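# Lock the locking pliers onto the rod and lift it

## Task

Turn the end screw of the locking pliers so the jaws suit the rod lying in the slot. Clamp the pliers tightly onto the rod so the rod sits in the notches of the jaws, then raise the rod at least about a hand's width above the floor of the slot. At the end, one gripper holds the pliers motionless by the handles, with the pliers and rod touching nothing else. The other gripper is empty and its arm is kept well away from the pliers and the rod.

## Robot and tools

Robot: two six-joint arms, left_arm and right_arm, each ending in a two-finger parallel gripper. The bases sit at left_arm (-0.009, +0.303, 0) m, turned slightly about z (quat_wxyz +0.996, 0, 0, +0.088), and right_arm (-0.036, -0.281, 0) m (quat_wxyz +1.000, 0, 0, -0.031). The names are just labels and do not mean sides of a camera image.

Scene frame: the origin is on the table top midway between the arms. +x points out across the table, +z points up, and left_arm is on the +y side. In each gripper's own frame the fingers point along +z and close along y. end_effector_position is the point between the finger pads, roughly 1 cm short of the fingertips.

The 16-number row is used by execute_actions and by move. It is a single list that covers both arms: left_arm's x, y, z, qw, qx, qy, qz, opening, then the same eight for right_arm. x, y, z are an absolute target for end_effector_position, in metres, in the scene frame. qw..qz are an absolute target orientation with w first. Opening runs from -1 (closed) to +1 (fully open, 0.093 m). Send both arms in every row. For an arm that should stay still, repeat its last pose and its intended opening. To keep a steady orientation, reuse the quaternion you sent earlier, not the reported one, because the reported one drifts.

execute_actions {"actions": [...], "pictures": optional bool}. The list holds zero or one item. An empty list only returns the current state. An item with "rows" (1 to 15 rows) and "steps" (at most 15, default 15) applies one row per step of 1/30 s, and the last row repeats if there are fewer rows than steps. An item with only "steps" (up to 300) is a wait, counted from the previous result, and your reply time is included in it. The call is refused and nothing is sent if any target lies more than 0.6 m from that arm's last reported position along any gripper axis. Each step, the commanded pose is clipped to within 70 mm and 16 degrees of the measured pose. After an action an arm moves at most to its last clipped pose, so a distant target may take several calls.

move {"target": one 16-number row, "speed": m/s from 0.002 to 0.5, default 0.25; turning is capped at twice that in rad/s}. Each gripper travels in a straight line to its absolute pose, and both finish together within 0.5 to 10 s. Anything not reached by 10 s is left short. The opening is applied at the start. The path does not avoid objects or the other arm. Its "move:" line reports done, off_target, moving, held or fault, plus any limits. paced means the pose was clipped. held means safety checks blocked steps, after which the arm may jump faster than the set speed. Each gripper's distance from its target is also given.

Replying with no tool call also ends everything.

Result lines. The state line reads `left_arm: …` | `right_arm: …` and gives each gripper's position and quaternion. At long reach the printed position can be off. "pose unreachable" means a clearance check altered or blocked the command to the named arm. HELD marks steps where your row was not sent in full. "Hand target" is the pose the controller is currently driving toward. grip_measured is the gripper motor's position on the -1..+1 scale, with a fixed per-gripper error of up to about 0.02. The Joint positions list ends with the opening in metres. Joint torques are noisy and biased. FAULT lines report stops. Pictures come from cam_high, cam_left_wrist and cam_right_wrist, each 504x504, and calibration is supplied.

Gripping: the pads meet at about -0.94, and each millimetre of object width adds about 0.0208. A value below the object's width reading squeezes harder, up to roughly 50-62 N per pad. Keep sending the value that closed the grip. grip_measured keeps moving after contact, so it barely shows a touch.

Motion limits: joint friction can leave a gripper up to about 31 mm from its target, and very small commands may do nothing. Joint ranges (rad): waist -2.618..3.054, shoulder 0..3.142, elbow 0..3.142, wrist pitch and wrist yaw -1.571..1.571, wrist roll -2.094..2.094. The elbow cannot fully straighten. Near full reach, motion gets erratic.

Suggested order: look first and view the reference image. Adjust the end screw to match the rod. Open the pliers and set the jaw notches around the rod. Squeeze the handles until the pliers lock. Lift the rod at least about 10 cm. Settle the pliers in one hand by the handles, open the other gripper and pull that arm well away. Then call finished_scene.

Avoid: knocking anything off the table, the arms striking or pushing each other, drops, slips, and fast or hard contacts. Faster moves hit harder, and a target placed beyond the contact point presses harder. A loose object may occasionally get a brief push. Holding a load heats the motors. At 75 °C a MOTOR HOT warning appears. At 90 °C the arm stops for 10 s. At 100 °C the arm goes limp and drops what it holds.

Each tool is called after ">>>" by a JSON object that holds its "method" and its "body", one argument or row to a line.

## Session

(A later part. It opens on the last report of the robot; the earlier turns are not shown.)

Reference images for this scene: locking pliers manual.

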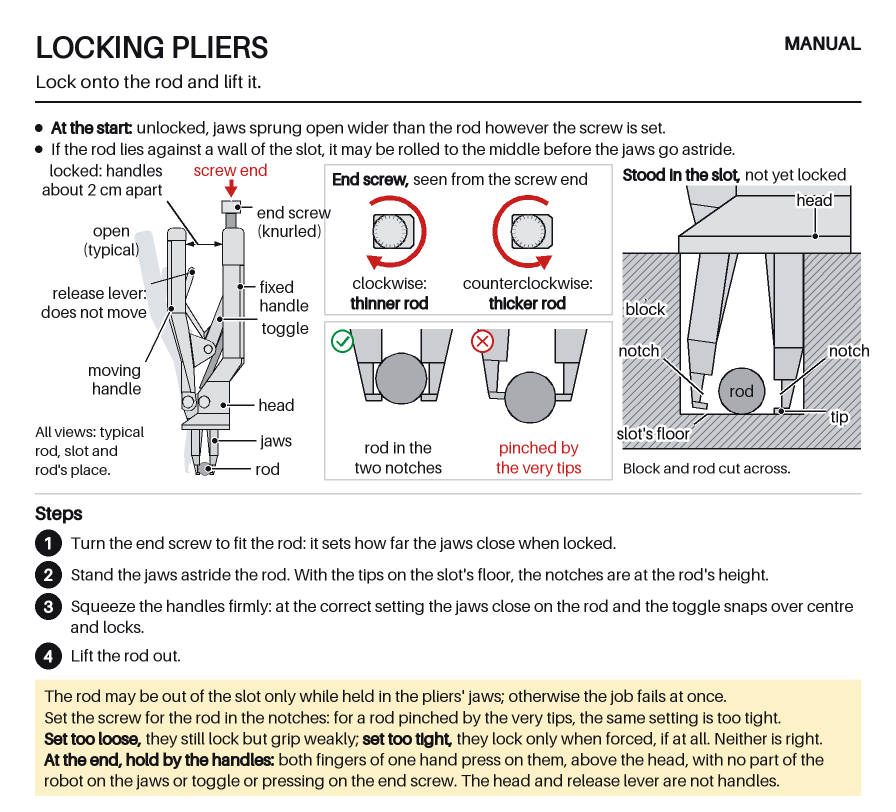

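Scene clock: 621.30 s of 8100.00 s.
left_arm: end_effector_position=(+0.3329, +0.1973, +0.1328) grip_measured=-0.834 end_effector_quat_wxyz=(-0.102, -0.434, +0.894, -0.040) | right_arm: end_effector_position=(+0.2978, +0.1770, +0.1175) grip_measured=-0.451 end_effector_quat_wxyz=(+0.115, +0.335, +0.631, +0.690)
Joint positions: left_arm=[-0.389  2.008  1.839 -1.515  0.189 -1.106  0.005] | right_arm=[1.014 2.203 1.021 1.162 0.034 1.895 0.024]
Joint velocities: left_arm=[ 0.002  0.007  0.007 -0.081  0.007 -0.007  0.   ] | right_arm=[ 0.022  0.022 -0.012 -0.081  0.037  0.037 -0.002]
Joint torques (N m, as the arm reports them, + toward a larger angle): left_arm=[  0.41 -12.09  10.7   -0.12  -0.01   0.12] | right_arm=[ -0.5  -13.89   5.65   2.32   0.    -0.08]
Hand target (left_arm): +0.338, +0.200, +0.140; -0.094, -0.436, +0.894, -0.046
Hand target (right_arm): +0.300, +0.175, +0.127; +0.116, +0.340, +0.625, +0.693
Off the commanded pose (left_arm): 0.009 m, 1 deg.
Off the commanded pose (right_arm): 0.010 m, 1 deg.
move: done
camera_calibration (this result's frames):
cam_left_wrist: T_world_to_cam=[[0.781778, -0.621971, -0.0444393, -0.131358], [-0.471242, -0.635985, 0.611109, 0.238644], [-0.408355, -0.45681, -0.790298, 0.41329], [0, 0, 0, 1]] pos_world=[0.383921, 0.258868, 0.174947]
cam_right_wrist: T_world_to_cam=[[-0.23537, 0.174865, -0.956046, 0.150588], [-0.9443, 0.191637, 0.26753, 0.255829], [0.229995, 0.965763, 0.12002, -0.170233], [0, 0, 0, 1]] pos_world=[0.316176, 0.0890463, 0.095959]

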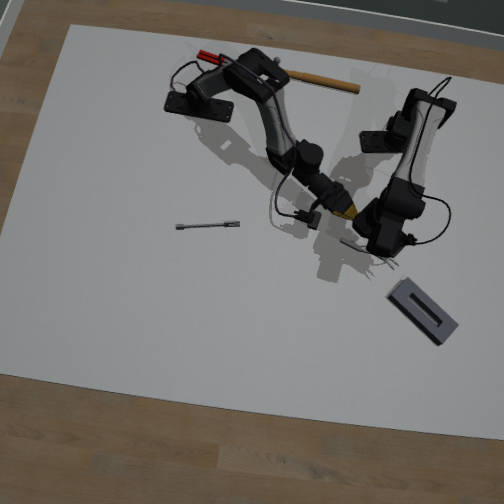

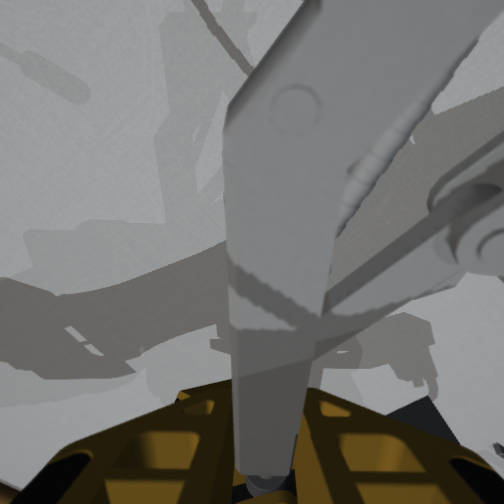

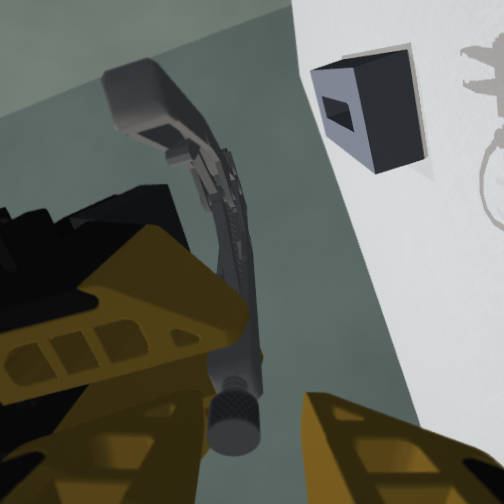

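>>> {"method": "move", "body": {
  "target": [0.338,0.200,0.14,-0.094,-0.436,0.894,-0.046,-0.9,0.302,0.173,0.132,0.116,0.340,0.625,0.693,-0.55],
  "speed": 0.03
}}

>>> {"method": "execute_actions", "body": {
  "actions": [
    {"rows":[[0.338,0.200,0.14,-0.094,-0.436,0.894,-0.046,-0.9,0.302,0.173,0.132,0.116,0.340,0.625,0.693,-0.65],[0.338,0.200,0.14,-0.094,-0.436,0.894,-0.046,-0.9,0.302,0.173,0.132,0.116,0.340,0.625,0.693,-0.72],[0.338,0.200,0.14,-0.094,-0.436,0.894,-0.046,-0.9,0.302,0.173,0.132,0.116,0.340,0.625,0.693,-0.79],[0.338,0.200,0.14,-0.094,-0.436,0.894,-0.046,-0.9,0.302,0.173,0.132,0.116,0.340,0.625,0.693,-0.85]],"steps":10}
  ]
}}

Scene clock: 625.40 s of 8100.00 s.
left_arm: end_effector_position=(+0.3325, +0.1975, +0.1328) grip_measured=-0.834 end_effector_quat_wxyz=(-0.102, -0.434, +0.894, -0.039) | right_arm: end_effector_position=(+0.2992, +0.1757, +0.1211) grip_measured=-0.548 end_effector_quat_wxyz=(+0.116, +0.337, +0.632, +0.688)
Joint positions: left_arm=[-0.389  2.008  1.839 -1.517  0.188 -1.106  0.005] | right_arm=[1.011 2.187 1.021 1.14  0.035 1.895 0.019]
Joint velocities: left_arm=[-0.007  0.002 -0.007  0.037 -0.022 -0.037  0.001] | right_arm=[ 0.002 -0.002  0.017 -0.051  0.022 -0.022 -0.001]
Joint torques (N m, as the arm reports them, + toward a larger angle): left_arm=[  0.46 -12.22  10.83  -0.11  -0.01   0.07] | right_arm=[ -0.91 -14.01   5.95   2.32  -0.05  -0.1 ]
Hand target (left_arm): +0.338, +0.200, +0.140; -0.094, -0.436, +0.894, -0.046
Hand target (right_arm): +0.302, +0.173, +0.132; +0.116, +0.340, +0.625, +0.693
Off the commanded pose (left_arm): 0.009 m, 1 deg.
Off the commanded pose (right_arm): 0.012 m, 1 deg.
move: off_target (right_arm)
camera_calibration (this result's frames):
cam_left_wrist: T_world_to_cam=[[0.781664, -0.621991, -0.0461414, -0.130706], [-0.470484, -0.636593, 0.61106, 0.238479], [-0.409447, -0.455935, -0.790239, 0.413443], [0, 0, 0, 1]] pos_world=[0.383651, 0.25902, 0.174962]
cam_right_wrist: T_world_to_cam=[[-0.237879, 0.171914, -0.95596, 0.155838], [-0.942574, 0.196713, 0.269924, 0.254769], [0.234453, 0.965272, 0.115248, -0.170396], [0, 0, 0, 1]] pos_world=[0.317159, 0.0875712, 0.0998445]

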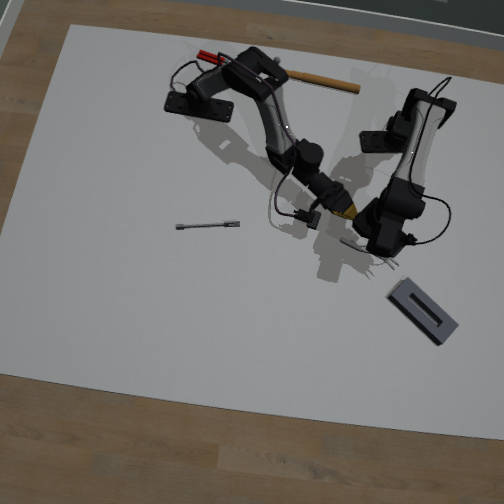

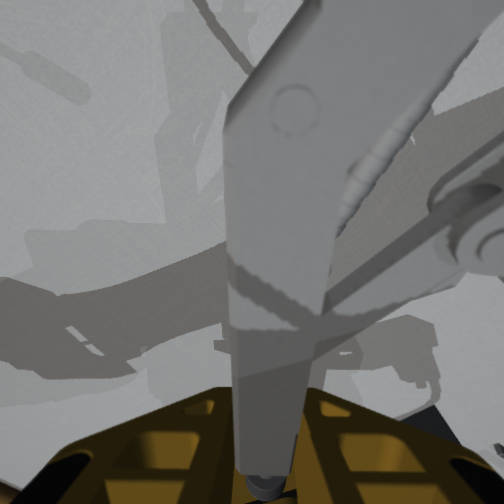

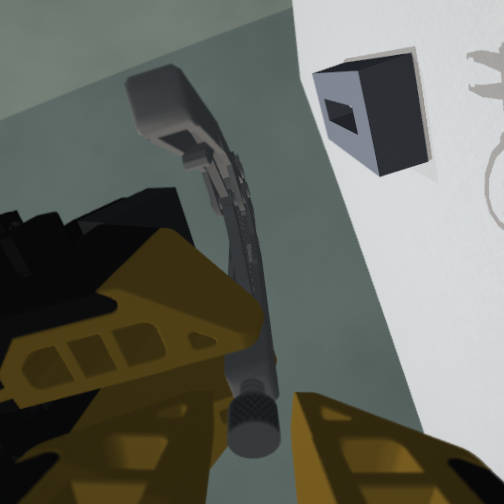

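Scene clock: 625.73 s of 8100.00 s.
left_arm: end_effector_position=(+0.3325, +0.1975, +0.1328) grip_measured=-0.834 end_effector_quat_wxyz=(-0.102, -0.434, +0.894, -0.039) | right_arm: end_effector_position=(+0.2992, +0.1757, +0.1208) grip_measured=-0.836 end_effector_quat_wxyz=(+0.116, +0.338, +0.632, +0.688)
Joint positions: left_arm=[-0.389  2.008  1.839 -1.517  0.188 -1.106  0.005] | right_arm=[1.011 2.187 1.021 1.139 0.035 1.895 0.005]
Joint velocities: left_arm=[ 0.007 -0.012 -0.002 -0.081 -0.007  0.007 -0.001] | right_arm=[ 0.002 -0.012 -0.007  0.037 -0.007  0.007 -0.001]
Joint torques (N m, as the arm reports them, + toward a larger angle): left_arm=[  0.29 -11.95  10.58  -0.11  -0.03   0.07] | right_arm=[ -0.82 -14.08   6.01   2.32  -0.06  -0.11]
Hand target (left_arm): +0.338, +0.200, +0.140; -0.093, -0.436, +0.894, -0.046
Hand target (right_arm): +0.302, +0.173, +0.132; +0.116, +0.340, +0.625, +0.693
Off the commanded pose (left_arm): 0.009 m, 1 deg.
Off the commanded pose (right_arm): 0.012 m, 1 deg.
Steps of this call (steps 1 to 10: all 10 steps of this action). Readings (end_effector_position):
1: left_arm (+0.3325, +0.1975, +0.1328) | right_arm (+0.2992, +0.1757, +0.1210)
2: left_arm (+0.3325, +0.1975, +0.1328) | right_arm (+0.2992, +0.1757, +0.1209)
4: left_arm (+0.3325, +0.1975, +0.1328) | right_arm (+0.2992, +0.1757, +0.1208)
8: left_arm (+0.3325, +0.1975, +0.1328) | right_arm (+0.2992, +0.1757, +0.1208)
10: the state above
camera_calibration (this result's frames):
cam_left_wrist: T_world_to_cam=[[0.781664, -0.621991, -0.0461414, -0.130706], [-0.470484, -0.636593, 0.61106, 0.238479], [-0.409447, -0.455935, -0.790239, 0.413443], [0, 0, 0, 1]] pos_world=[0.383651, 0.25902, 0.174962]
cam_right_wrist: T_world_to_cam=[[-0.238517, 0.171025, -0.95596, 0.15592], [-0.942394, 0.196964, 0.270369, 0.254689], [0.23453, 0.965378, 0.114194, -0.170271], [0, 0, 0, 1]] pos_world=[0.317141, 0.0875455, 0.0996373]

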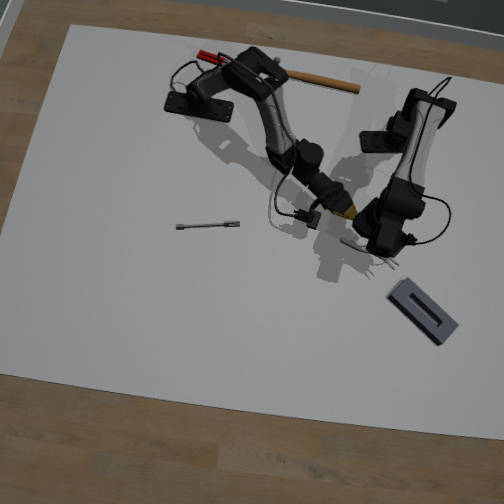

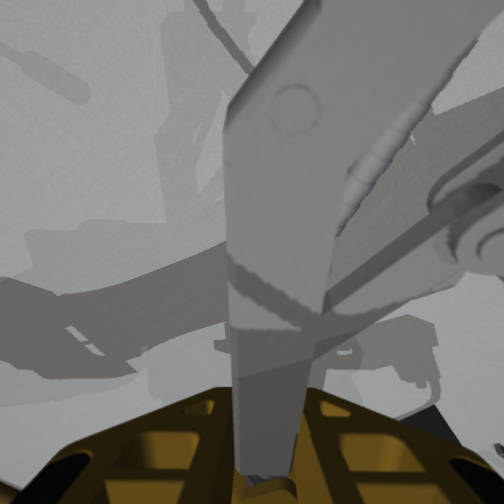

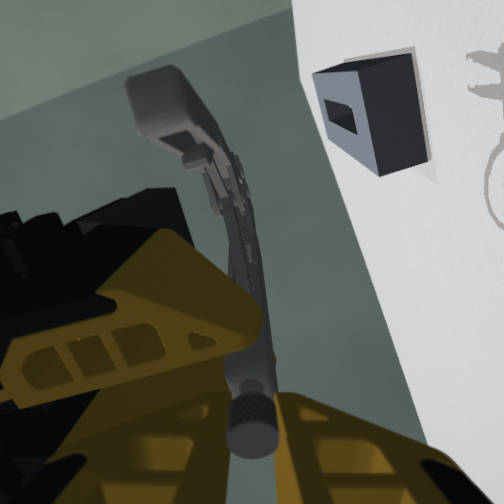

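>>> {"method": "move", "body": {
  "target": [0.338,0.200,0.14,-0.094,-0.436,0.894,-0.046,-0.9,0.302,0.173,0.130,0.634,-0.317,0.637,0.302,-0.85],
  "speed": 0.4
}}

>>> {"method": "move", "body": {
  "target": [0.338,0.200,0.14,-0.094,-0.436,0.894,-0.046,-0.9,0.302,0.173,0.130,0.611,-0.704,0.106,-0.346,-0.85],
  "speed": 0.4
}}

>>> {"method": "execute_actions", "body": {
  "actions": [
    {"rows":[[0.338,0.200,0.14,-0.094,-0.436,0.894,-0.046,-0.9,0.302,0.173,0.130,0.611,-0.704,0.106,-0.346,-0.45]],"steps":8}
  ]
}}

Scene clock: 631.97 s of 8100.00 s.
left_arm: end_effector_position=(+0.3324, +0.1980, +0.1329) grip_measured=-0.834 end_effector_quat_wxyz=(-0.104, -0.435, +0.893, -0.040) | right_arm: end_effector_position=(+0.3006, +0.1745, +0.1184) grip_measured=-0.837 end_effector_quat_wxyz=(+0.625, -0.316, +0.647, +0.301)
Joint positions: left_arm=[-0.387  2.008  1.839 -1.518  0.19  -1.106  0.005] | right_arm=[ 1.011  2.187  1.021  1.129  0.046 -0.004  0.005]
Joint velocities: left_arm=[-0.002 -0.002  0.002 -0.007 -0.022  0.066  0.001] | right_arm=[ 0.012 -0.002  0.002 -0.095  0.066 -0.007 -0.001]
Joint torques (N m, as the arm reports them, + toward a larger angle): left_arm=[  0.28 -12.19  10.79  -0.1   -0.07   0.11] | right_arm=[ -0.78 -13.56   5.97   2.53  -0.14  -0.25]
Hand target (left_arm): +0.338, +0.200, +0.140; -0.094, -0.436, +0.894, -0.046
Hand target (right_arm): +0.302, +0.173, +0.130; +0.634, -0.317, +0.637, +0.302
Off the commanded pose (left_arm): 0.009 m, 1 deg.
Off the commanded pose (right_arm): 0.012 m, 2 deg.
move: off_target (right_arm)
camera_calibration (this result's frames):
cam_left_wrist: T_world_to_cam=[[0.783175, -0.620086, -0.0461589, -0.131213], [-0.467882, -0.636577, 0.613071, 0.237533], [-0.40954, -0.458545, -0.788678, 0.414038], [0, 0, 0, 1]] pos_world=[0.383465, 0.2597, 0.174862]
cam_right_wrist: T_world_to_cam=[[0.794333, -0.60671, 0.0306315, -0.137429], [-0.258037, -0.382624, -0.887139, 0.289372], [0.549957, 0.69678, -0.460484, -0.149076], [0, 0, 0, 1]] pos_world=[0.265818, 0.131214, 0.192276]

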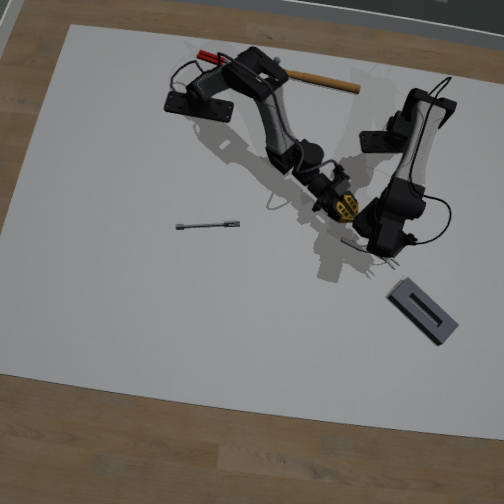

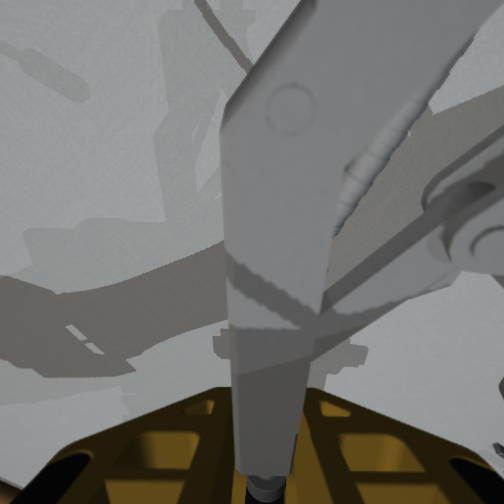

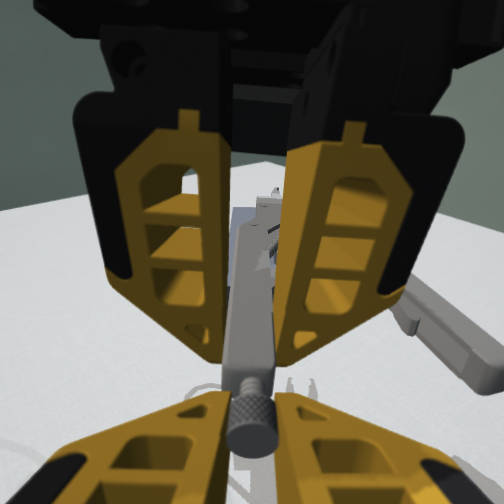

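Scene clock: 635.07 s of 8100.00 s.
left_arm: end_effector_position=(+0.3318, +0.1989, +0.1329) grip_measured=-0.834 end_effector_quat_wxyz=(-0.104, -0.435, +0.894, -0.038) | right_arm: end_effector_position=(+0.3013, +0.1741, +0.1209) grip_measured=-0.837 end_effector_quat_wxyz=(-0.608, +0.707, -0.114, +0.342)
Joint positions: left_arm=[-0.386  2.008  1.839 -1.521  0.187 -1.104  0.005] | right_arm=[ 1.011  2.187  1.021  1.139  0.051 -1.922  0.005]
Joint velocities: left_arm=[-0.002  0.007 -0.007 -0.095  0.007  0.022  0.001] | right_arm=[-0.007 -0.017  0.002  0.007  0.007 -0.066  0.   ]
Joint torques (N m, as the arm reports them, + toward a larger angle): left_arm=[  0.23 -12.1   10.79  -0.09   0.01   0.03] | right_arm=[ -0.8  -13.58   5.93   2.37  -0.13  -0.1 ]
Hand target (left_arm): +0.338, +0.200, +0.140; -0.094, -0.436, +0.894, -0.046
Hand target (right_arm): +0.302, +0.173, +0.130; -0.611, +0.704, -0.106, +0.346
Off the commanded pose (left_arm): 0.009 m, 1 deg.
Off the commanded pose (right_arm): 0.009 m, 1 deg.
move: done
camera_calibration (this result's frames):
cam_left_wrist: T_world_to_cam=[[0.781927, -0.621355, -0.0500751, -0.128963], [-0.4676, -0.637764, 0.612052, 0.238108], [-0.412238, -0.455165, -0.789231, 0.414504], [0, 0, 0, 1]] pos_world=[0.383053, 0.260393, 0.174947]
cam_right_wrist: T_world_to_cam=[[-0.263718, 0.261357, 0.928518, -0.0791773], [0.394308, -0.849287, 0.351047, 0.026604], [0.880326, 0.458699, 0.120917, -0.276371], [0, 0, 0, 1]] pos_world=[0.211926, 0.170059, 0.0975964]

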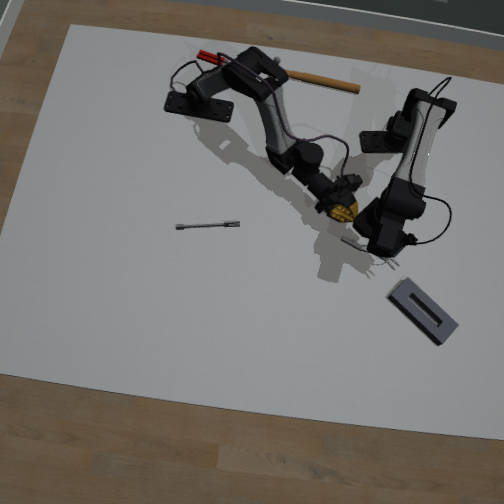

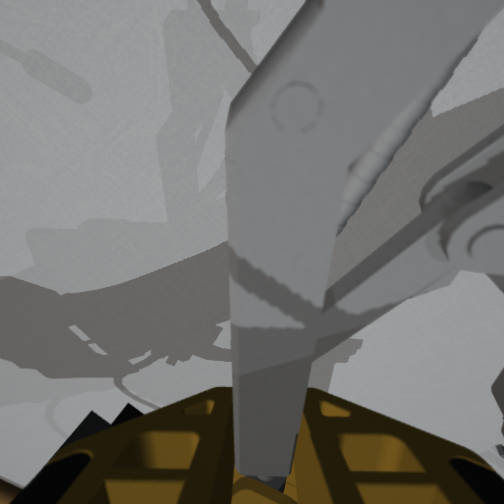

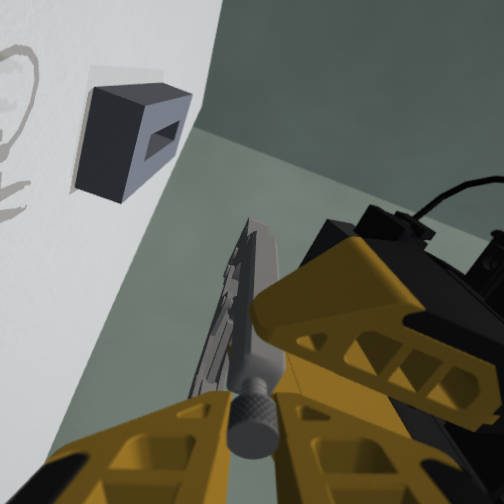

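Scene clock: 635.33 s of 8100.00 s.
left_arm: end_effector_position=(+0.3318, +0.1988, +0.1330) grip_measured=-0.834 end_effector_quat_wxyz=(-0.104, -0.435, +0.894, -0.038) | right_arm: end_effector_position=(+0.3005, +0.1747, +0.1207) grip_measured=-0.452 end_effector_quat_wxyz=(-0.608, +0.708, -0.111, +0.342)
Joint positions: left_arm=[-0.386  2.008  1.839 -1.521  0.188 -1.104  0.005] | right_arm=[ 1.011  2.187  1.021  1.139  0.045 -1.926  0.024]
Joint velocities: left_arm=[-0.002  0.007 -0.002  0.037 -0.051 -0.051 -0.   ] | right_arm=[-0.002 -0.002  0.007 -0.007  0.007 -0.022 -0.   ]
Joint torques (N m, as the arm reports them, + toward a larger angle): left_arm=[  0.38 -12.1   10.73  -0.05  -0.02   0.05] | right_arm=[ -0.66 -13.44   5.93   2.35  -0.12  -0.15]
Hand target (left_arm): +0.338, +0.200, +0.140; -0.094, -0.436, +0.894, -0.046
Hand target (right_arm): +0.302, +0.173, +0.130; -0.611, +0.704, -0.106, +0.346
Off the commanded pose (left_arm): 0.009 m, 1 deg.
Off the commanded pose (right_arm): 0.010 m, 1 deg.
Steps of this call (steps 1 to 8: all 8 steps of this action). Readings (end_effector_position):
1: left_arm (+0.3318, +0.1989, +0.1329) | right_arm (+0.3012, +0.1741, +0.1209)
2: left_arm (+0.3318, +0.1989, +0.1329) | right_arm (+0.3011, +0.1743, +0.1208)
4: left_arm (+0.3318, +0.1988, +0.1330) | right_arm (+0.3008, +0.1745, +0.1207)
8: the state above
camera_calibration (this result's frames):
cam_left_wrist: T_world_to_cam=[[0.781976, -0.621321, -0.0497379, -0.129088], [-0.467446, -0.637352, 0.612598, 0.237798], [-0.412321, -0.455787, -0.788828, 0.414554], [0, 0, 0, 1]] pos_world=[0.383031, 0.260304, 0.174917]
cam_right_wrist: T_world_to_cam=[[-0.268048, 0.262933, 0.926832, -0.0781306], [0.398195, -0.84578, 0.355101, 0.0252031], [0.877263, 0.464244, 0.122011, -0.276134], [0, 0, 0, 1]] pos_world=[0.211264, 0.170053, 0.0971557]

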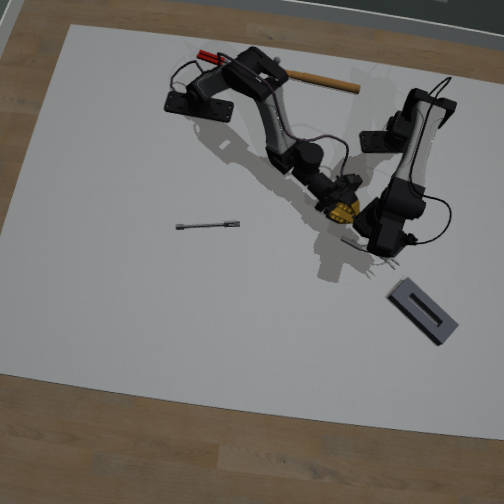

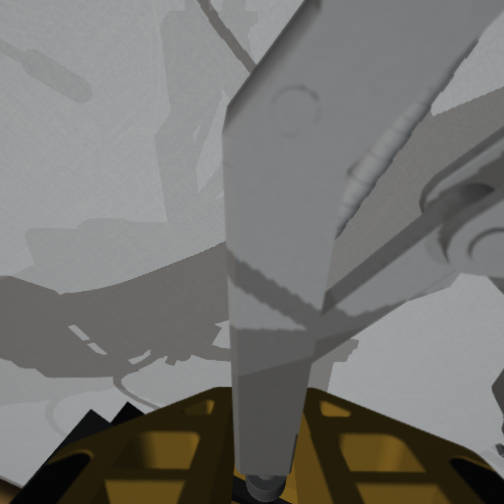

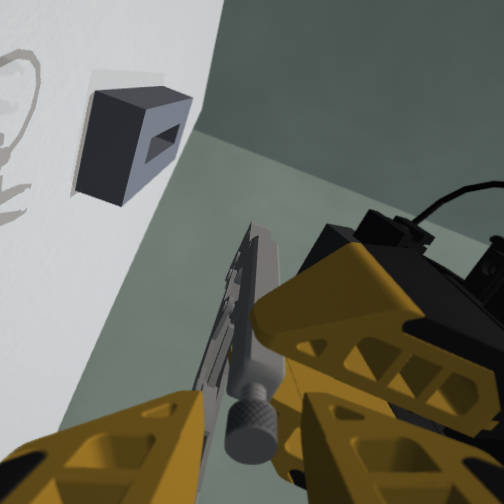

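>>> {"method": "move", "body": {
  "target": [0.338,0.200,0.14,-0.094,-0.436,0.894,-0.046,-0.9,0.302,0.173,0.132,0.634,-0.317,0.637,0.302,-0.45],
  "speed": 0.5
}}

>>> {"method": "move", "body": {
  "target": [0.338,0.200,0.14,-0.094,-0.436,0.894,-0.046,-0.9,0.302,0.173,0.132,0.176,0.284,0.653,0.680,-0.45],
  "speed": 0.5
}}

>>> {"method": "execute_actions", "body": {
  "actions": [
    {"rows":[[0.338,0.200,0.14,-0.094,-0.436,0.894,-0.046,-0.9,0.302,0.173,0.132,0.176,0.284,0.653,0.680,-0.6],[0.338,0.200,0.14,-0.094,-0.436,0.894,-0.046,-0.9,0.302,0.173,0.132,0.176,0.284,0.653,0.680,-0.68],[0.338,0.200,0.14,-0.094,-0.436,0.894,-0.046,-0.9,0.302,0.173,0.132,0.176,0.284,0.653,0.680,-0.75],[0.338,0.200,0.14,-0.094,-0.436,0.894,-0.046,-0.9,0.302,0.173,0.132,0.176,0.284,0.653,0.680,-0.85]],"steps":10}
  ]
}}

Scene clock: 643.33 s of 8100.00 s.
left_arm: end_effector_position=(+0.3318, +0.1987, +0.1330) grip_measured=-0.834 end_effector_quat_wxyz=(-0.104, -0.435, +0.894, -0.038) | right_arm: end_effector_position=(+0.3000, +0.1751, +0.1203) grip_measured=-0.451 end_effector_quat_wxyz=(+0.631, -0.323, +0.640, +0.297)
Joint positions: left_arm=[-0.386  2.008  1.839 -1.521  0.188 -1.104  0.005] | right_arm=[ 1.011  2.187  1.021  1.137  0.041 -0.027  0.024]
Joint velocities: left_arm=[ 0.002 -0.012 -0.007  0.037 -0.037 -0.051 -0.001] | right_arm=[-0.017 -0.012  0.017 -0.022 -0.066 -0.007  0.002]
Joint torques (N m, as the arm reports them, + toward a larger angle): left_arm=[  0.28 -12.13  10.7   -0.07  -0.02   0.06] | right_arm=[ -0.78 -14.09   5.99   2.33  -0.11  -0.13]
Hand target (left_arm): +0.338, +0.200, +0.140; -0.094, -0.436, +0.894, -0.046
Hand target (right_arm): +0.302, +0.173, +0.132; +0.634, -0.317, +0.637, +0.302
Off the commanded pose (left_arm): 0.009 m, 1 deg.
Off the commanded pose (right_arm): 0.012 m, 1 deg.
move: off_target (right_arm)
camera_calibration (this result's frames):
cam_left_wrist: T_world_to_cam=[[0.782, -0.621304, -0.0495694, -0.129151], [-0.467369, -0.637146, 0.612871, 0.237642], [-0.412362, -0.456098, -0.788627, 0.41458], [0, 0, 0, 1]] pos_world=[0.383019, 0.26026, 0.174902]
cam_right_wrist: T_world_to_cam=[[0.797059, -0.601529, 0.0534728, -0.141061], [-0.235407, -0.391022, -0.889767, 0.28615], [0.55613, 0.696609, -0.453272, -0.150928], [0, 0, 0, 1]] pos_world=[0.263731, 0.132176, 0.193738]

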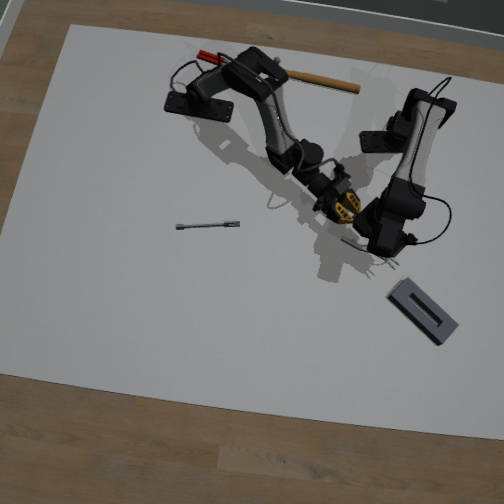

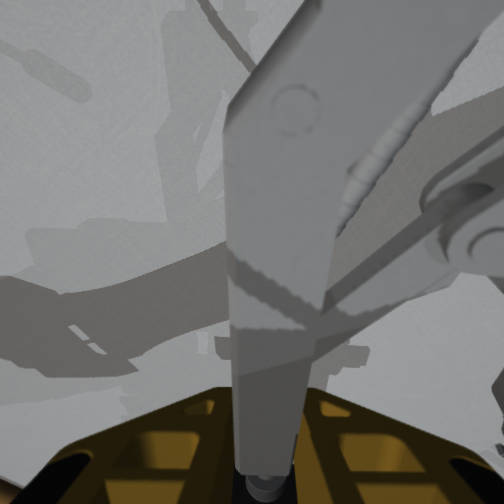

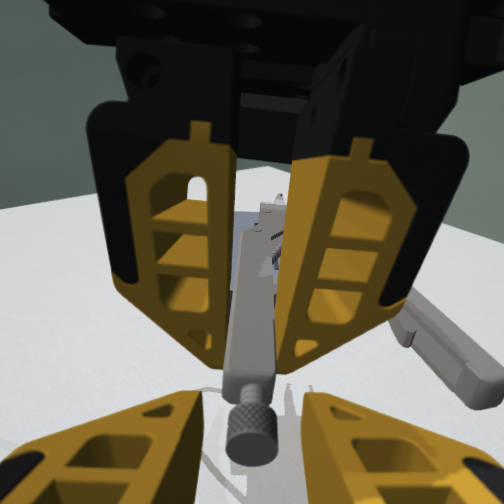

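Scene clock: 645.83 s of 8100.00 s.
left_arm: end_effector_position=(+0.3318, +0.1987, +0.1330) grip_measured=-0.834 end_effector_quat_wxyz=(-0.104, -0.435, +0.894, -0.038) | right_arm: end_effector_position=(+0.2998, +0.1753, +0.1201) grip_measured=-0.451 end_effector_quat_wxyz=(+0.178, +0.282, +0.660, +0.673)
Joint positions: left_arm=[-0.386  2.008  1.839 -1.521  0.188 -1.104  0.005] | right_arm=[1.011 2.187 1.021 1.136 0.04  1.717 0.024]
Joint velocities: left_arm=[-0.012 -0.017  0.007  0.007  0.022 -0.037  0.001] | right_arm=[ 0.007 -0.002  0.002 -0.022 -0.022  0.081 -0.   ]
Joint torques (N m, as the arm reports them, + toward a larger angle): left_arm=[  0.36 -12.11  10.71  -0.07  -0.02   0.03] | right_arm=[ -0.83 -14.16   5.98   2.31  -0.1   -0.04]
Hand target (left_arm): +0.338, +0.200, +0.140; -0.094, -0.436, +0.894, -0.046
Hand target (right_arm): +0.302, +0.173, +0.132; +0.176, +0.284, +0.653, +0.680
Off the commanded pose (left_arm): 0.009 m, 1 deg.
Off the commanded pose (right_arm): 0.012 m, 1 deg.
move: off_target (right_arm)
camera_calibration (this result's frames):
cam_left_wrist: T_world_to_cam=[[0.782, -0.621304, -0.0495694, -0.129151], [-0.467369, -0.637146, 0.612871, 0.237642], [-0.412362, -0.456098, -0.788627, 0.41458], [0, 0, 0, 1]] pos_world=[0.383019, 0.26026, 0.174902]
cam_right_wrist: T_world_to_cam=[[-0.102491, 0.0615292, -0.992829, 0.138265], [-0.969397, 0.217654, 0.113561, 0.278787], [0.22308, 0.974085, 0.0373387, -0.158747], [0, 0, 0, 1]] pos_world=[0.31984, 0.0854467, 0.111541]

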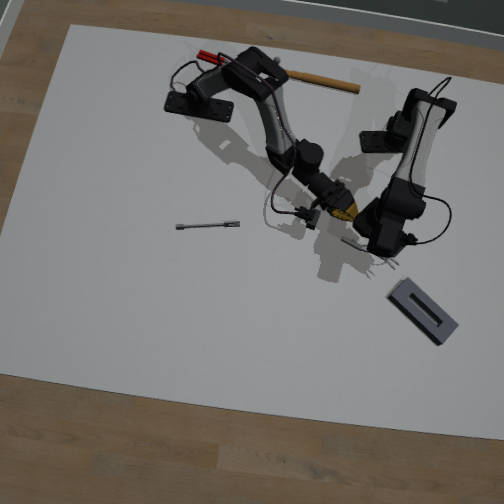

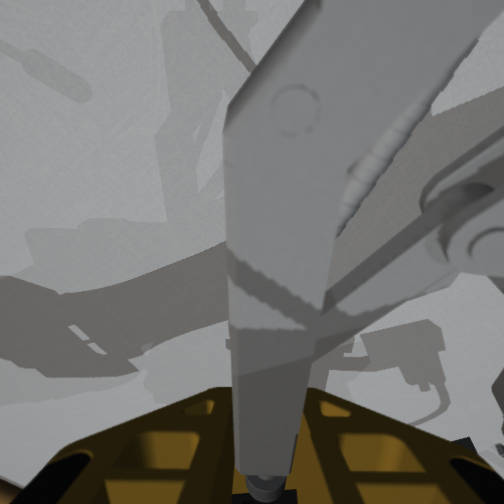

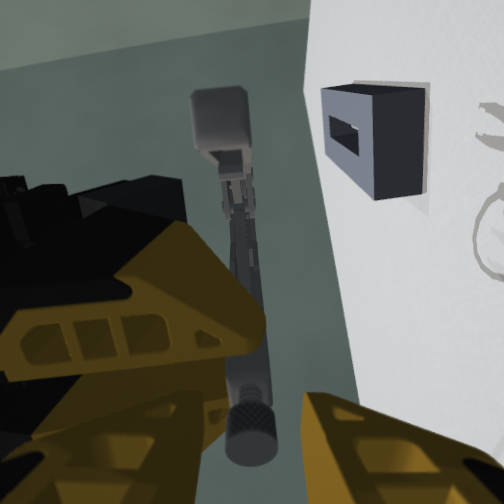

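Scene clock: 646.17 s of 8100.00 s.
left_arm: end_effector_position=(+0.3318, +0.1988, +0.1330) grip_measured=-0.834 end_effector_quat_wxyz=(-0.104, -0.435, +0.894, -0.038) | right_arm: end_effector_position=(+0.2998, +0.1753, +0.1201) grip_measured=-0.836 end_effector_quat_wxyz=(+0.177, +0.282, +0.660, +0.673)
Joint positions: left_arm=[-0.386  2.008  1.839 -1.521  0.188 -1.104  0.005] | right_arm=[1.011 2.187 1.021 1.136 0.04  1.719 0.005]
Joint velocities: left_arm=[-0.007 -0.012  0.007 -0.022  0.037  0.007 -0.   ] | right_arm=[ 0.012 -0.002  0.007  0.007 -0.007  0.066 -0.001]
Joint torques (N m, as the arm reports them, + toward a larger angle): left_arm=[  0.08 -12.02  10.79  -0.09  -0.02   0.05] | right_arm=[ -1.02 -14.14   6.02   2.34  -0.11  -0.08]
Hand target (left_arm): +0.338, +0.200, +0.140; -0.094, -0.436, +0.894, -0.046
Hand target (right_arm): +0.302, +0.173, +0.132; +0.176, +0.284, +0.653, +0.680
Off the commanded pose (left_arm): 0.009 m, 1 deg.
Off the commanded pose (right_arm): 0.012 m, 1 deg.
Steps of this call (steps 1 to 10: all 10 steps of this action). Readings (end_effector_position):
1: left_arm (+0.3318, +0.1987, +0.1330) | right_arm (+0.2998, +0.1753, +0.1201)
2: left_arm (+0.3318, +0.1987, +0.1330) | right_arm (+0.2998, +0.1753, +0.1201)
4: left_arm (+0.3318, +0.1988, +0.1330) | right_arm (+0.2998, +0.1753, +0.1201)
8: left_arm (+0.3318, +0.1988, +0.1330) | right_arm (+0.2998, +0.1753, +0.1201)
10: the state above
camera_calibration (this result's frames):
cam_left_wrist: T_world_to_cam=[[0.781976, -0.621321, -0.0497379, -0.129088], [-0.467446, -0.637352, 0.612598, 0.237798], [-0.412321, -0.455787, -0.788828, 0.414554], [0, 0, 0, 1]] pos_world=[0.383031, 0.260304, 0.174917]
cam_right_wrist: T_world_to_cam=[[-0.10398, 0.0626982, -0.992601, 0.138479], [-0.969213, 0.217575, 0.115273, 0.27854], [0.223193, 0.974028, 0.0381444, -0.158867], [0, 0, 0, 1]] pos_world=[0.319822, 0.0854556, 0.111406]

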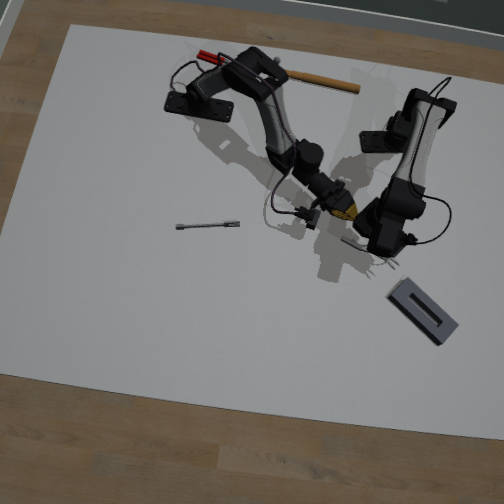

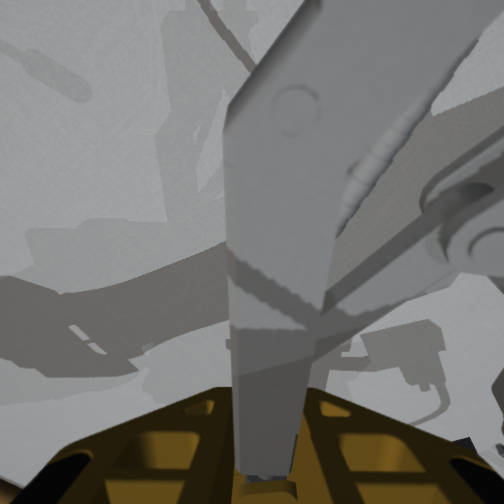

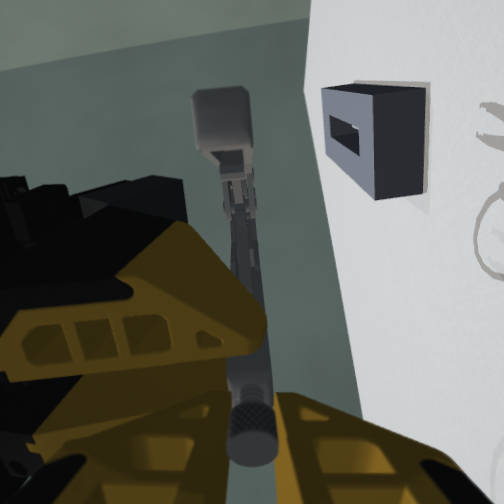

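>>> {"method": "move", "body": {
  "target": [0.338,0.200,0.14,-0.094,-0.436,0.894,-0.046,-0.9,0.302,0.173,0.130,0.634,-0.317,0.637,0.302,-0.85],
  "speed": 0.4
}}

>>> {"method": "move", "body": {
  "target": [0.338,0.200,0.14,-0.094,-0.436,0.894,-0.046,-0.9,0.302,0.173,0.130,0.611,-0.704,0.106,-0.346,-0.85],
  "speed": 0.4
}}

>>> {"method": "execute_actions", "body": {
  "actions": [
    {"rows":[[0.338,0.200,0.14,-0.094,-0.436,0.894,-0.046,-0.9,0.302,0.173,0.130,0.611,-0.704,0.106,-0.346,-0.45]],"steps":8}
  ],
  "pictures": false
}}

>>> {"method": "move", "body": {
  "target": [0.338,0.200,0.14,-0.094,-0.436,0.894,-0.046,-0.9,0.24,0.09,0.125,0.611,-0.704,0.106,-0.346,-0.45],
  "speed": 0.1
}}

Scene clock: 653.00 s of 8100.00 s.
left_arm: end_effector_position=(+0.3318, +0.1989, +0.1329) grip_measured=-0.834 end_effector_quat_wxyz=(-0.104, -0.435, +0.893, -0.038) | right_arm: end_effector_position=(+0.3000, +0.1751, +0.1201) grip_measured=-0.837 end_effector_quat_wxyz=(+0.627, -0.316, +0.644, +0.304)
Joint positions: left_arm=[-0.386  2.008  1.839 -1.521  0.188 -1.105  0.005] | right_arm=[ 1.011  2.187  1.021  1.136  0.041 -0.003  0.005]
Joint velocities: left_arm=[-0.007  0.017  0.007 -0.022  0.022 -0.051  0.   ] | right_arm=[ 0.002  0.007 -0.002  0.051 -0.139  0.022 -0.001]
Joint torques (N m, as the arm reports them, + toward a larger angle): left_arm=[  0.26 -12.08  10.92  -0.09  -0.01   0.07] | right_arm=[ -0.84 -13.6    5.92   2.42  -0.11  -0.31]
Hand target (left_arm): +0.338, +0.200, +0.140; -0.094, -0.436, +0.894, -0.046
Hand target (right_arm): +0.302, +0.173, +0.130; +0.634, -0.317, +0.637, +0.302
Off the commanded pose (left_arm): 0.009 m, 1 deg.
Off the commanded pose (right_arm): 0.010 m, 1 deg.
move: done
camera_calibration (this result's frames):
cam_left_wrist: T_world_to_cam=[[0.783091, -0.619868, -0.0503237, -0.12964], [-0.466151, -0.638605, 0.612279, 0.237712], [-0.411669, -0.456012, -0.789038, 0.414435], [0, 0, 0, 1]] pos_world=[0.38294, 0.260431, 0.174935]
cam_right_wrist: T_world_to_cam=[[0.797215, -0.602955, 0.0298954, -0.138077], [-0.252984, -0.378633, -0.890301, 0.289065], [0.548131, 0.702198, -0.45439, -0.149491], [0, 0, 0, 1]] pos_world=[0.265147, 0.131168, 0.193555]

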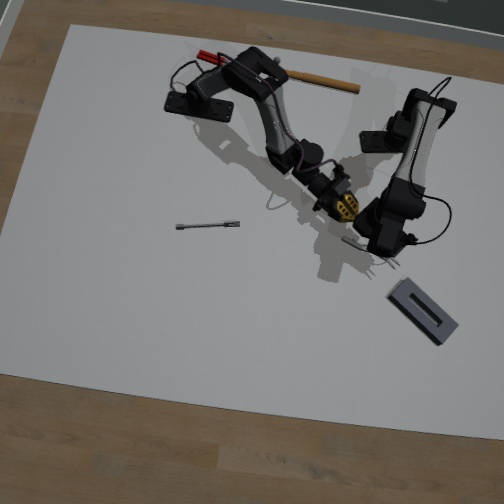

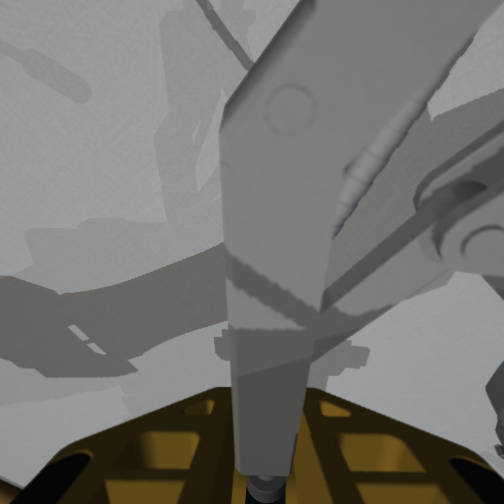

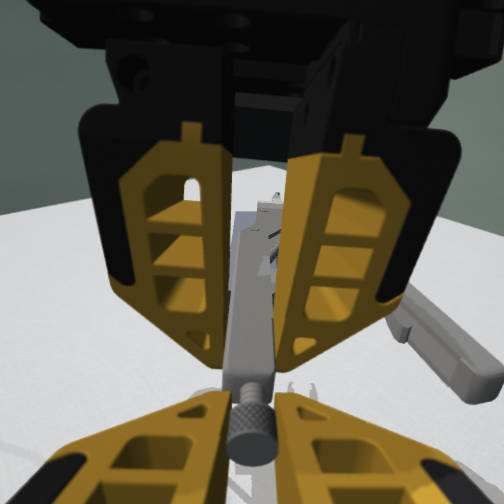

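Scene clock: 656.10 s of 8100.00 s.
left_arm: end_effector_position=(+0.3323, +0.1990, +0.1329) grip_measured=-0.834 end_effector_quat_wxyz=(-0.103, -0.436, +0.893, -0.039) | right_arm: end_effector_position=(+0.3003, +0.1749, +0.1202) grip_measured=-0.837 end_effector_quat_wxyz=(-0.608, +0.709, -0.112, +0.340)
Joint positions: left_arm=[-0.385  2.008  1.839 -1.52   0.188 -1.105  0.005] | right_arm=[ 1.011  2.187  1.021  1.137  0.043 -1.922  0.005]
Joint velocities: left_arm=[-0.007  0.002 -0.002  0.051  0.007 -0.007 -0.001] | right_arm=[ 0.002 -0.002  0.002 -0.022  0.007 -0.066 -0.001]
Joint torques (N m, as the arm reports them, + toward a larger angle): left_arm=[  0.21 -12.19  10.78  -0.12  -0.05   0.05] | right_arm=[ -0.81 -13.63   5.95   2.41  -0.12  -0.19]
Hand target (left_arm): +0.338, +0.200, +0.140; -0.094, -0.436, +0.894, -0.046
Hand target (right_arm): +0.302, +0.173, +0.130; -0.611, +0.704, -0.106, +0.346
Off the commanded pose (left_arm): 0.009 m, 1 deg.
Off the commanded pose (right_arm): 0.010 m, 1 deg.
move: done
camera_calibration (this result's frames):
cam_left_wrist: T_world_to_cam=[[0.78368, -0.619273, -0.0484487, -0.130542], [-0.466729, -0.638513, 0.611935, 0.238262], [-0.40989, -0.456949, -0.789422, 0.414306], [0, 0, 0, 1]] pos_world=[0.383327, 0.260609, 0.174937]
cam_right_wrist: T_world_to_cam=[[-0.264387, 0.26146, 0.928299, -0.0788393], [0.401282, -0.845446, 0.352412, 0.0249677], [0.876968, 0.465683, 0.118606, -0.27569], [0, 0, 0, 1]] pos_world=[0.210908, 0.170106, 0.097086]

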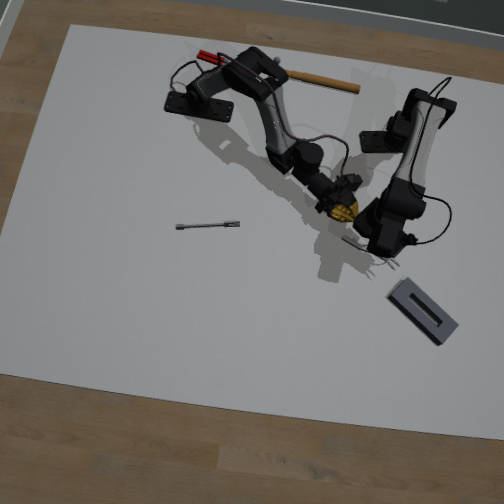

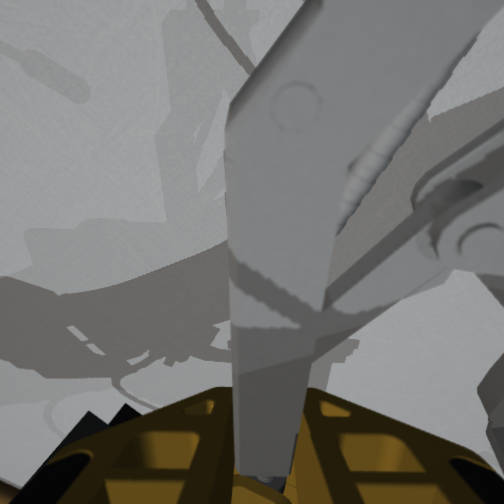

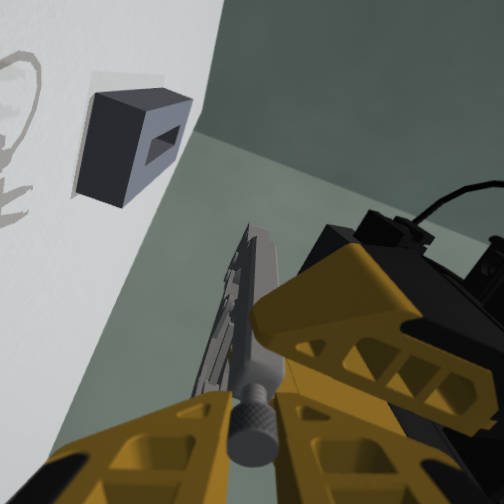

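Scene clock: 656.37 s of 8100.00 s.
left_arm: end_effector_position=(+0.3323, +0.1988, +0.1329) grip_measured=-0.834 end_effector_quat_wxyz=(-0.104, -0.436, +0.893, -0.039) | right_arm: end_effector_position=(+0.3002, +0.1749, +0.1202) grip_measured=-0.452 end_effector_quat_wxyz=(-0.608, +0.709, -0.110, +0.341)
Joint positions: left_arm=[-0.385  2.008  1.839 -1.52   0.189 -1.105  0.005] | right_arm=[ 1.011  2.187  1.021  1.137  0.043 -1.926  0.024]
Joint velocities: left_arm=[-0.002 -0.012  0.002  0.037  0.037  0.007 -0.   ] | right_arm=[-0.002 -0.012 -0.002  0.007  0.066 -0.037 -0.   ]
Joint torques (N m, as the arm reports them, + toward a larger angle): left_arm=[  0.14 -12.25  10.66  -0.11  -0.04   0.06] | right_arm=[ -0.77 -13.64   5.93   2.41  -0.15  -0.14]
Hand target (left_arm): +0.338, +0.200, +0.140; -0.094, -0.436, +0.894, -0.046
Hand target (right_arm): +0.302, +0.173, +0.130; -0.611, +0.704, -0.106, +0.346
Off the commanded pose (left_arm): 0.009 m, 1 deg.
Off the commanded pose (right_arm): 0.010 m, 1 deg.
Steps of this call (steps 1 to 8: all 8 steps of this action). Readings (end_effector_position):
1: left_arm (+0.3323, +0.1989, +0.1329) | right_arm (+0.3002, +0.1749, +0.1202)
2: left_arm (+0.3323, +0.1989, +0.1329) | right_arm (+0.3002, +0.1749, +0.1202)
4: left_arm (+0.3323, +0.1988, +0.1329) | right_arm (+0.3002, +0.1749, +0.1202)
8: the state above

Scene clock: 658.13 s of 8100.00 s.
left_arm: end_effector_position=(+0.3322, +0.1984, +0.1330) grip_measured=-0.834 end_effector_quat_wxyz=(-0.104, -0.436, +0.893, -0.040) | right_arm: end_effector_position=(+0.2415, +0.0933, +0.1142) grip_measured=-0.451 end_effector_quat_wxyz=(-0.602, +0.715, -0.110, +0.338)
Joint positions: left_arm=[-0.385  2.008  1.839 -1.52   0.191 -1.105  0.005] | right_arm=[ 1.011  1.969  0.572  1.349  0.042 -1.927  0.024]
Joint velocities: left_arm=[ 0.007 -0.012  0.002  0.007  0.007 -0.022 -0.001] | right_arm=[-0.007 -0.022  0.002  0.022  0.022 -0.022  0.001]
Joint torques (N m, as the arm reports them, + toward a larger angle): left_arm=[  0.02 -12.06  10.93  -0.1   -0.06   0.06] | right_arm=[ -0.78 -10.89   3.76   2.68  -0.11  -0.18]
Hand target (left_arm): +0.338, +0.200, +0.140; -0.094, -0.436, +0.894, -0.046
Hand target (right_arm): +0.241, +0.089, +0.126; -0.611, +0.704, -0.106, +0.346
Off the commanded pose (left_arm): 0.009 m, 1 deg.
Off the commanded pose (right_arm): 0.011 m, 2 deg.
move: off_target (right_arm)
camera_calibration (this result's frames):
cam_left_wrist: T_world_to_cam=[[0.783895, -0.619117, -0.0469373, -0.131103], [-0.46604, -0.636655, 0.614392, 0.236866], [-0.410263, -0.459744, -0.787604, 0.41453], [0, 0, 0, 1]] pos_world=[0.383226, 0.260211, 0.174803]
cam_right_wrist: T_world_to_cam=[[-0.258024, 0.278285, 0.925192, -0.0702052], [0.405009, -0.838259, 0.365088, -0.021326], [0.87715, 0.468913, 0.103583, -0.184079], [0, 0, 0, 1]] pos_world=[0.151988, 0.0879775, 0.0918067]

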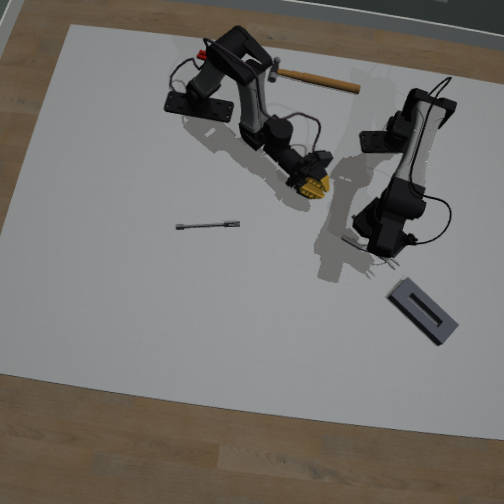

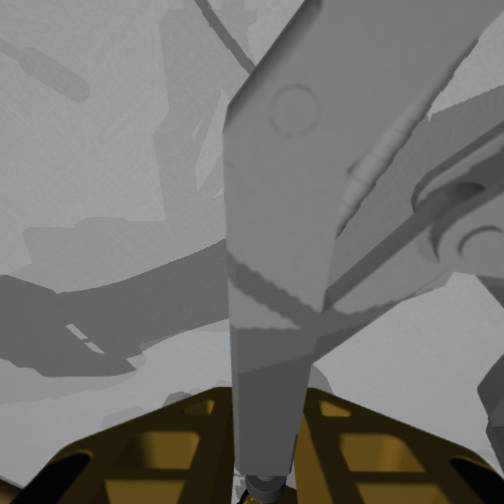

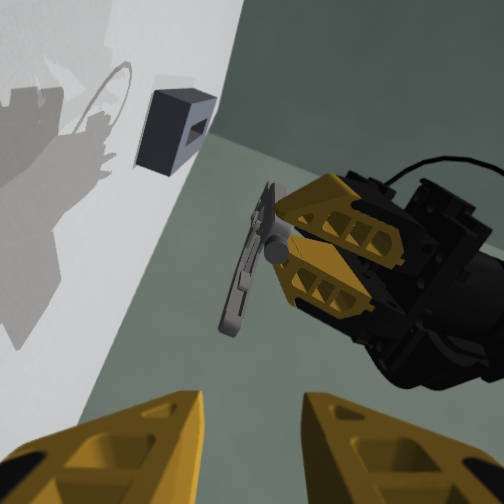

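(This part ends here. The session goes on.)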